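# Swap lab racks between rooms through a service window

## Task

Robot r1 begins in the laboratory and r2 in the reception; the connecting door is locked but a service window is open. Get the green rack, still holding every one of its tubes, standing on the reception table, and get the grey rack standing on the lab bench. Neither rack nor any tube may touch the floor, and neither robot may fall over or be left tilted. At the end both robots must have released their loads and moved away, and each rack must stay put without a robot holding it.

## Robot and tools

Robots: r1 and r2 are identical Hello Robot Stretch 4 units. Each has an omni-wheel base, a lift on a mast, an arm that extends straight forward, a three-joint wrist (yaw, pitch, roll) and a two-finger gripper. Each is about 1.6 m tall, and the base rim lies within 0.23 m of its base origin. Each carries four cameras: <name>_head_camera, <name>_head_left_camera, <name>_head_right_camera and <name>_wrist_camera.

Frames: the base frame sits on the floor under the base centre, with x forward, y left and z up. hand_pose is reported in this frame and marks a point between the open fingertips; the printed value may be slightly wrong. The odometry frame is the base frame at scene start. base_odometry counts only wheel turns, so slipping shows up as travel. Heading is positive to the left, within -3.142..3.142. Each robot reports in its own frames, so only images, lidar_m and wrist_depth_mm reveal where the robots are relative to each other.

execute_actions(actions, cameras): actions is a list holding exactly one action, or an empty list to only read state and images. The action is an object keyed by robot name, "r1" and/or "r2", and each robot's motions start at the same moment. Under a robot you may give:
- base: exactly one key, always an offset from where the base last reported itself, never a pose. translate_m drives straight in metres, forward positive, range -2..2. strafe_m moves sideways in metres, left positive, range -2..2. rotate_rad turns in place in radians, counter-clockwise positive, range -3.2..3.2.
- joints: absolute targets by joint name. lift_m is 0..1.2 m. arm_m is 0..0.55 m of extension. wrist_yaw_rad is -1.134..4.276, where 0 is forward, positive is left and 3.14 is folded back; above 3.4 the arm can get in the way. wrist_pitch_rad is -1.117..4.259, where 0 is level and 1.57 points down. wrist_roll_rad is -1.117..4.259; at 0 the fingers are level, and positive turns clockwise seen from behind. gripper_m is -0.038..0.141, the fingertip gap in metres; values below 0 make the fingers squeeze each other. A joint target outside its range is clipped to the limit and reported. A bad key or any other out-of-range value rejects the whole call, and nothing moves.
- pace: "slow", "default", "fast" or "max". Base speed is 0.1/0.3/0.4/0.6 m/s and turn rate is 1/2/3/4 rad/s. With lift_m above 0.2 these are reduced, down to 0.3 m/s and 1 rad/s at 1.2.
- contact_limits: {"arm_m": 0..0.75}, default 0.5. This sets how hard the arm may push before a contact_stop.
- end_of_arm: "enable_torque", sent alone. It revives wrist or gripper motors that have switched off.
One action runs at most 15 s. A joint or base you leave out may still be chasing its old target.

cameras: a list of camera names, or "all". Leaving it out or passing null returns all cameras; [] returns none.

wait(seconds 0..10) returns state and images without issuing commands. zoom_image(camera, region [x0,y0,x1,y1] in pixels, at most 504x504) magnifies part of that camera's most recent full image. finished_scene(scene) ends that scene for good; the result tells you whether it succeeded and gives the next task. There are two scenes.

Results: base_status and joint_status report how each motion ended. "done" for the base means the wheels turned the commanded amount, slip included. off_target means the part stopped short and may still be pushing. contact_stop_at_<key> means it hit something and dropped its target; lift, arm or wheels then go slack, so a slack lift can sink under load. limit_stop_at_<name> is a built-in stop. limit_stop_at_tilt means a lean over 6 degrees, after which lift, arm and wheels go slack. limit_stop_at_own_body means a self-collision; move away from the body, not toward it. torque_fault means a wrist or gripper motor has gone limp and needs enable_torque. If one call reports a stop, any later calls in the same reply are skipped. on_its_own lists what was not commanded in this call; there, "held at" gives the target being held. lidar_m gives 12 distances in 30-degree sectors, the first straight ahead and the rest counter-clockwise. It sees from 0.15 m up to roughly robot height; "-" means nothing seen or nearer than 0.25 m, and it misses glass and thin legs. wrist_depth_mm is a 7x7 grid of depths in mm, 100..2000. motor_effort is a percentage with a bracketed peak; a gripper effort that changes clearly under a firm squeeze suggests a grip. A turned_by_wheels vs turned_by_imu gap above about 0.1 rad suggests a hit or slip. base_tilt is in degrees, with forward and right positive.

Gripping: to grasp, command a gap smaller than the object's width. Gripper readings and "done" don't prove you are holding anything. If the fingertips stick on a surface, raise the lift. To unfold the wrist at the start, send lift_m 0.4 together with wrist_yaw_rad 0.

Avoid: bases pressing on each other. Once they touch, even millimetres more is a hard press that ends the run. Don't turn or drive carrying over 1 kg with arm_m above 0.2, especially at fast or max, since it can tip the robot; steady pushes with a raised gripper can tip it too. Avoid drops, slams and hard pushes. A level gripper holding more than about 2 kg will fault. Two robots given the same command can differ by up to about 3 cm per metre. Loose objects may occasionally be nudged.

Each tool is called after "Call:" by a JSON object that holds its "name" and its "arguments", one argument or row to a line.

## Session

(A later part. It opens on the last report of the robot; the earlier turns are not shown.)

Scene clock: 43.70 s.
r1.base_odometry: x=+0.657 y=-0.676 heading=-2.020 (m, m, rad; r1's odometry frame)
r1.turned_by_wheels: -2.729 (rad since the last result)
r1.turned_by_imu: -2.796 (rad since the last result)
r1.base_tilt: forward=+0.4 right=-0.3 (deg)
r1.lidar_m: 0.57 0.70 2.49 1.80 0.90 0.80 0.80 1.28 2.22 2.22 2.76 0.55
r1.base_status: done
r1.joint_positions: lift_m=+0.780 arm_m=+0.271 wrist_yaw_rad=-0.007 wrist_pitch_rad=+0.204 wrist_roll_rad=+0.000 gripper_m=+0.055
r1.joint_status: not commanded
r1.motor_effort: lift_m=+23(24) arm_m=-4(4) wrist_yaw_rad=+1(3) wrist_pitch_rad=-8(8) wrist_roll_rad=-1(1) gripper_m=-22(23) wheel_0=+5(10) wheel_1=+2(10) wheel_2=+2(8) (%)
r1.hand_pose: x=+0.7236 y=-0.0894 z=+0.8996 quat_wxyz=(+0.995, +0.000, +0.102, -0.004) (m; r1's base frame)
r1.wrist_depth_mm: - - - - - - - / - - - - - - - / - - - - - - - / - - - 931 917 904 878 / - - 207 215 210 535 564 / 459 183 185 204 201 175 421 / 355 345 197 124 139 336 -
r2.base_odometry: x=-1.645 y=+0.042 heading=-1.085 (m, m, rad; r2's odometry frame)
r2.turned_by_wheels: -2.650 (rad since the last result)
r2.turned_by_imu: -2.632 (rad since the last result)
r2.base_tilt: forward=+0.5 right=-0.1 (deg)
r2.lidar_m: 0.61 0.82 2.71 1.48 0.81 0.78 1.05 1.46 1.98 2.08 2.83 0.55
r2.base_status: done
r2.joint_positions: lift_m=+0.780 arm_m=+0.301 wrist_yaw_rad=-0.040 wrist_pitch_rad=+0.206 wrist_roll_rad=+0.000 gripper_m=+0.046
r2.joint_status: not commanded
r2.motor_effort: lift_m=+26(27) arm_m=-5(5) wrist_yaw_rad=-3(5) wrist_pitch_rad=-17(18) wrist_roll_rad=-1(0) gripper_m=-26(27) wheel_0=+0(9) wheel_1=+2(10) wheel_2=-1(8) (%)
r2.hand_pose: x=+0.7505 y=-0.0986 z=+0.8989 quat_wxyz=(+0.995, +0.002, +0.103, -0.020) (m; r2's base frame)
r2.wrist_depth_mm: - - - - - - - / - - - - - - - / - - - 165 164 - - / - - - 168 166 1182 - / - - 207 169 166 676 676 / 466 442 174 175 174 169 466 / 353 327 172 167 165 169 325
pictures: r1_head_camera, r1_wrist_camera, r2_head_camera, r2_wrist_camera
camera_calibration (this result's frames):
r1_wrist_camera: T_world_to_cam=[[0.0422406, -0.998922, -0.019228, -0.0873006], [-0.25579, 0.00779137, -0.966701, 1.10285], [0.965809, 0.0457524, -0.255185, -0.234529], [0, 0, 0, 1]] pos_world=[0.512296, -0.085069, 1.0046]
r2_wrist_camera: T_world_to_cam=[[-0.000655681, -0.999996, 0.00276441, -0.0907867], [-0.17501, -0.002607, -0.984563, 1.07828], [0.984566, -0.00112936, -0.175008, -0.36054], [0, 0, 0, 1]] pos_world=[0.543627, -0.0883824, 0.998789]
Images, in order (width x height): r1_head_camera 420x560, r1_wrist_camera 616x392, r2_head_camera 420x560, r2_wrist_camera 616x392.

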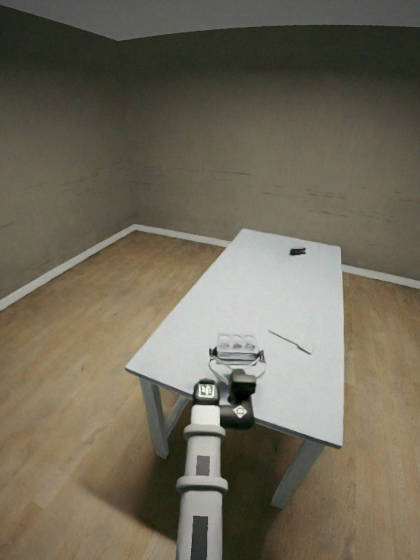

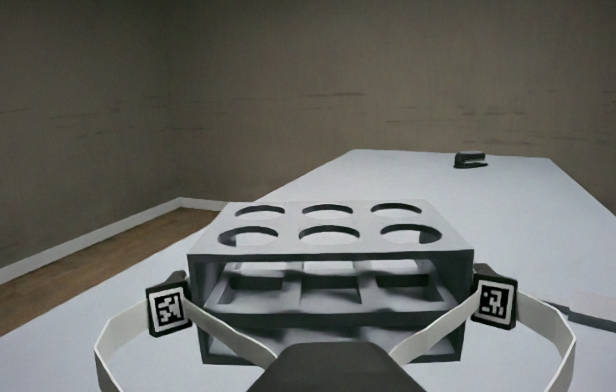

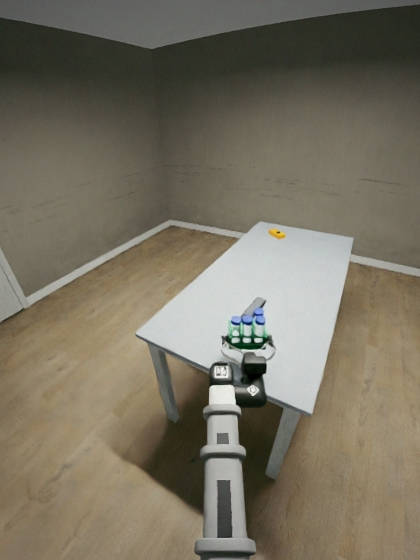

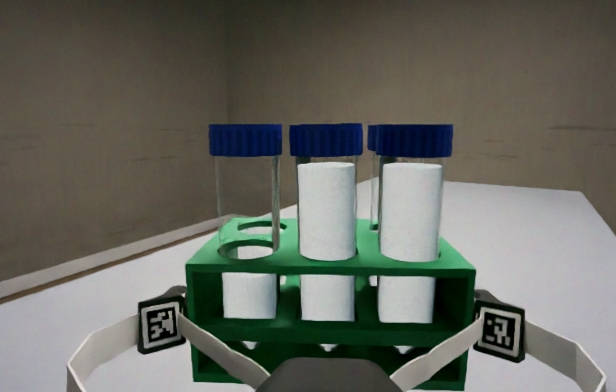

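Call:
{"name": "execute_actions", "arguments": {
  "actions": [
    {"r1":{"joints":{"lift_m":0.672,"arm_m":0.33}},"r2":{"base":{"rotate_rad":-0.1},"joints":{"lift_m":0.673,"arm_m":0.32}}}
  ],
  "cameras": ["r1_head_camera","r2_head_camera"]
}}

Scene clock: 45.33 s.
r1.base_odometry: x=+0.657 y=-0.676 heading=-2.020 (m, m, rad; r1's odometry frame)
r1.turned_by_wheels: +0.000 (rad since the last result)
r1.turned_by_imu: +0.000 (rad since the last result)
r1.base_tilt: forward=+0.5 right=-0.3 (deg)
r1.lidar_m: 0.60 0.72 2.48 1.79 0.90 0.79 0.81 1.26 2.22 2.23 2.75 0.54
r1.base_status: not commanded
r1.joint_positions: lift_m=+0.672 arm_m=+0.329 wrist_yaw_rad=-0.007 wrist_pitch_rad=+0.204 wrist_roll_rad=+0.000 gripper_m=+0.055
r1.joint_status: all done
r1.motor_effort: lift_m=+19(21) arm_m=+5(5) wrist_yaw_rad=+0(1) wrist_pitch_rad=-9(9) wrist_roll_rad=-1(1) gripper_m=-19(22) wheel_0=+5(5) wheel_1=+3(3) wheel_2=+2(1) (%)
r1.hand_pose: x=+0.7820 y=-0.0894 z=+0.7920 quat_wxyz=(+0.995, +0.000, +0.102, -0.003) (m; r1's base frame)
r1.wrist_depth_mm: - - - - - - - / - - - - - - - / - - - 1397 1060 1060 1060 / - - 525 512 496 488 480 / 340 338 208 216 210 294 310 / 244 183 185 204 201 175 242 / 196 190 186 124 139 185 -
r2.base_odometry: x=-1.645 y=+0.042 heading=-1.184 (m, m, rad; r2's odometry frame)
r2.turned_by_wheels: -0.099 (rad since the last result)
r2.turned_by_imu: -0.098 (rad since the last result)
r2.base_tilt: forward=+0.5 right=-0.2 (deg)
r2.lidar_m: 0.64 0.74 2.72 1.64 0.85 0.78 0.80 1.29 1.99 2.03 2.59 0.56
r2.base_status: done
r2.joint_positions: lift_m=+0.673 arm_m=+0.319 wrist_yaw_rad=-0.040 wrist_pitch_rad=+0.206 wrist_roll_rad=+0.000 gripper_m=+0.046
r2.joint_status: all done
r2.motor_effort: lift_m=+17(24) arm_m=+5(5) wrist_yaw_rad=-1(1) wrist_pitch_rad=-17(18) wrist_roll_rad=-1(2) gripper_m=-25(24) wheel_0=+2(6) wheel_1=+3(8) wheel_2=+2(6) (%)
r2.hand_pose: x=+0.7686 y=-0.0987 z=+0.7925 quat_wxyz=(+0.995, +0.002, +0.103, -0.020) (m; r2's base frame)
r2.wrist_depth_mm: - - - - - - - / - - - - - - - / - - - 168 165 - - / - 661 654 168 166 654 - / 364 368 208 168 166 366 366 / 252 238 174 174 174 169 253 / 192 177 172 167 165 168 176
pictures: r1_head_camera, r2_head_camera
Images, in order (width x height): r1_head_camera 420x560, r2_head_camera 420x560.

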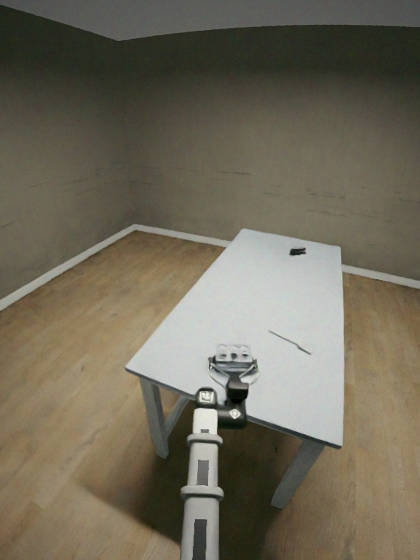

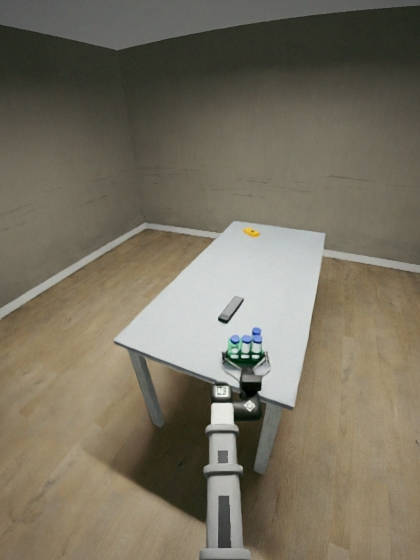

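Call:
{"name": "execute_actions", "arguments": {
  "actions": [
    {"r1":{"joints":{"gripper_m":0.141}},"r2":{"joints":{"gripper_m":0.141,"lift_m":0.671}}}
  ],
  "cameras": []
}}

Call:
{"name": "execute_actions", "arguments": {
  "actions": [
    {"r1":{"base":{"translate_m":-0.2},"joints":{"arm_m":0.0},"pace":"fast"},"r2":{"base":{"translate_m":-0.2},"joints":{"arm_m":0.0},"pace":"fast"}}
  ],
  "cameras": ["r1_head_camera","r2_head_camera","r2_wrist_camera"]
}}

Scene clock: 47.43 s.
r1.base_odometry: x=+0.657 y=-0.676 heading=-2.020 (m, m, rad; r1's odometry frame)
r1.turned_by_wheels: +0.000 (rad since the last result)
r1.turned_by_imu: +0.001 (rad since the last result)
r1.base_tilt: forward=+0.4 right=-0.3 (deg)
r1.lidar_m: 0.61 0.71 2.49 1.77 0.89 0.79 0.81 1.28 2.20 2.23 2.75 0.56
r1.base_status: not commanded
r1.joint_positions: lift_m=+0.672 arm_m=+0.329 wrist_yaw_rad=-0.007 wrist_pitch_rad=+0.202 wrist_roll_rad=+0.000 gripper_m=+0.141
r1.joint_status: all done
r1.motor_effort: lift_m=+19(19) arm_m=+5(5) wrist_yaw_rad=+0(0) wrist_pitch_rad=-5(9) wrist_roll_rad=-1(1) gripper_m=+3(24) wheel_0=+5(5) wheel_1=+3(3) wheel_2=+2(2) (%)
r1.hand_pose: x=+0.7821 y=-0.0894 z=+0.7924 quat_wxyz=(+0.995, +0.000, +0.101, -0.003) (m; r1's base frame)
r1.wrist_depth_mm: - - - - - - - / - - - - - - - / - - - - 1078 1078 1098 / - - 530 517 504 492 488 / 342 342 221 240 236 296 314 / 245 234 204 202 200 199 237 / 198 192 198 145 193 187 -
r2.base_odometry: x=-1.645 y=+0.042 heading=-1.184 (m, m, rad; r2's odometry frame)
r2.turned_by_wheels: +0.000 (rad since the last result)
r2.turned_by_imu: +0.001 (rad since the last result)
r2.base_tilt: forward=+0.7 right=+0.1 (deg)
r2.lidar_m: 0.63 0.78 2.73 1.64 0.85 0.77 0.80 1.33 1.99 2.03 2.57 0.54
r2.base_status: not commanded
r2.joint_positions: lift_m=+0.671 arm_m=+0.319 wrist_yaw_rad=-0.040 wrist_pitch_rad=+0.202 wrist_roll_rad=+0.000 gripper_m=+0.141
r2.joint_status: all done
r2.motor_effort: lift_m=+18(18) arm_m=+5(6) wrist_yaw_rad=-2(1) wrist_pitch_rad=-8(17) wrist_roll_rad=-1(2) gripper_m=+0(25) wheel_0=+2(2) wheel_1=+3(3) wheel_2=+2(3) (%)
r2.hand_pose: x=+0.7688 y=-0.0987 z=+0.7916 quat_wxyz=(+0.995, +0.002, +0.101, -0.020) (m; r2's base frame)
r2.wrist_depth_mm: - - - - - - - / - - - - - - - / - - - 208 196 - - / - 676 668 197 193 676 - / 366 370 222 195 193 370 370 / 254 240 194 198 195 189 255 / 193 186 195 144 194 186 195
pictures: none
No camera images: the call's "cameras" was empty. Leave "cameras" out to get every camera's image.

Scene clock: 49.20 s.
r1.base_odometry: x=+0.744 y=-0.496 heading=-2.020 (m, m, rad; r1's odometry frame)
r1.turned_by_wheels: -0.001 (rad since the last result)
r1.turned_by_imu: +0.000 (rad since the last result)
r1.base_tilt: forward=+0.4 right=-0.3 (deg)
r1.lidar_m: 0.75 0.93 2.58 1.47 0.68 0.60 0.63 1.05 2.02 2.15 2.66 0.75
r1.base_status: done
r1.joint_positions: lift_m=+0.672 arm_m=+0.001 wrist_yaw_rad=-0.007 wrist_pitch_rad=+0.202 wrist_roll_rad=+0.000 gripper_m=+0.141
r1.joint_status: all done
r1.motor_effort: lift_m=+19(19) arm_m=-4(5) wrist_yaw_rad=+1(1) wrist_pitch_rad=-4(5) wrist_roll_rad=-1(1) gripper_m=+1(0) wheel_0=-4(9) wheel_1=-3(10) wheel_2=+0(15) (%)
r1.hand_pose: x=+0.4536 y=-0.0895 z=+0.7924 quat_wxyz=(+0.995, +0.000, +0.101, -0.004) (m; r1's base frame)
r1.wrist_depth_mm: - - - - - - - / - - - - - - - / - - - 1160 1118 1098 - / - 750 668 597 559 504 559 / - - - - 1983 508 1983 / 1661 1618 1229 1618 1499 512 1499 / 1366 1308 1160 145 1336 585 1281
r2.base_odometry: x=-1.720 y=+0.227 heading=-1.184 (m, m, rad; r2's odometry frame)
r2.turned_by_wheels: +0.000 (rad since the last result)
r2.turned_by_imu: +0.000 (rad since the last result)
r2.base_tilt: forward=+0.6 right=+0.1 (deg)
r2.lidar_m: 0.75 0.99 2.79 1.35 0.66 0.59 0.63 1.08 1.91 1.94 2.47 0.77
r2.base_status: done
r2.joint_positions: lift_m=+0.671 arm_m=+0.001 wrist_yaw_rad=-0.040 wrist_pitch_rad=+0.202 wrist_roll_rad=+0.000 gripper_m=+0.141
r2.joint_status: all done
r2.motor_effort: lift_m=+18(17) arm_m=-5(7) wrist_yaw_rad=-2(4) wrist_pitch_rad=-7(8) wrist_roll_rad=-2(1) gripper_m=+0(1) wheel_0=+0(9) wheel_1=-2(10) wheel_2=+0(13) (%)
r2.hand_pose: x=+0.4511 y=-0.0987 z=+0.7915 quat_wxyz=(+0.995, +0.002, +0.101, -0.020) (m; r2's base frame)
r2.wrist_depth_mm: - - - - - - - / - - - - - - - / - - - - - - - / - 820 691 683 691 - - / - - - 661 585 - - / 1808 866 213 1808 591 198 1808 / 1366 1229 1366 144 1025 1308 1397
pictures: r1_head_camera, r2_head_camera, r2_wrist_camera
camera_calibration (this result's frames):
r2_wrist_camera: T_world_to_cam=[[-0.000946419, -0.999995, 0.00289841, -0.0907474], [-0.171661, -0.00269292, -0.985152, 0.919122], [0.985156, -0.00142991, -0.171657, -0.0875225], [0, 0, 0, 1]] pos_world=[0.243915, -0.088397, 0.890714]
Images, in order (width x height): r1_head_camera 420x560, r2_head_camera 420x560, r2_wrist_camera 616x392.

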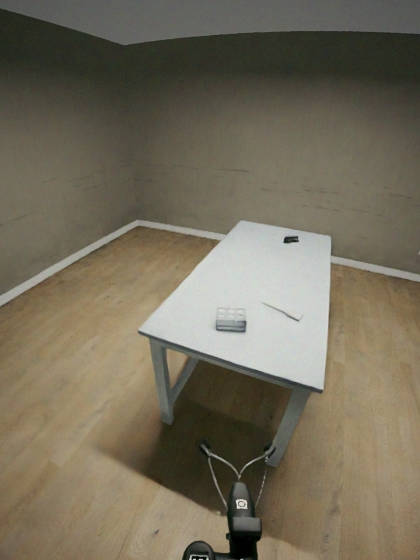

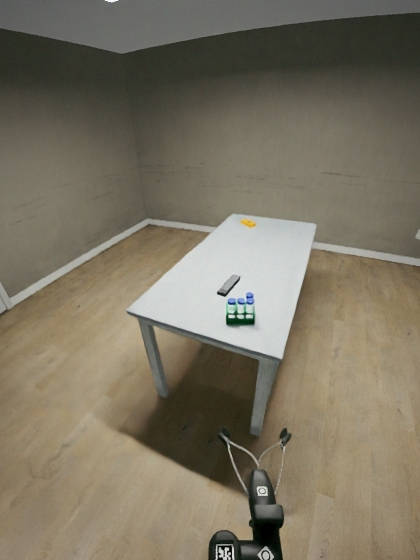

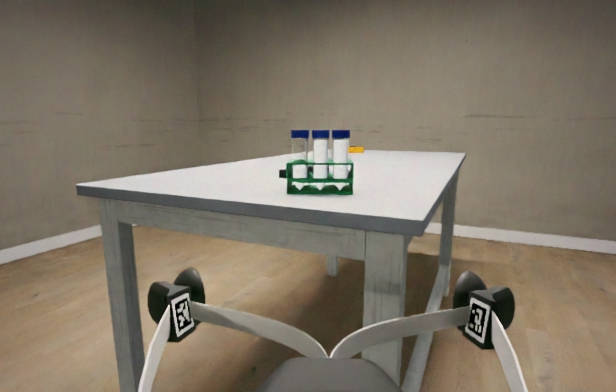

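Call:
{"name": "finished_scene", "arguments": {
  "scene": 2
}}

The scene is finished: the task was done.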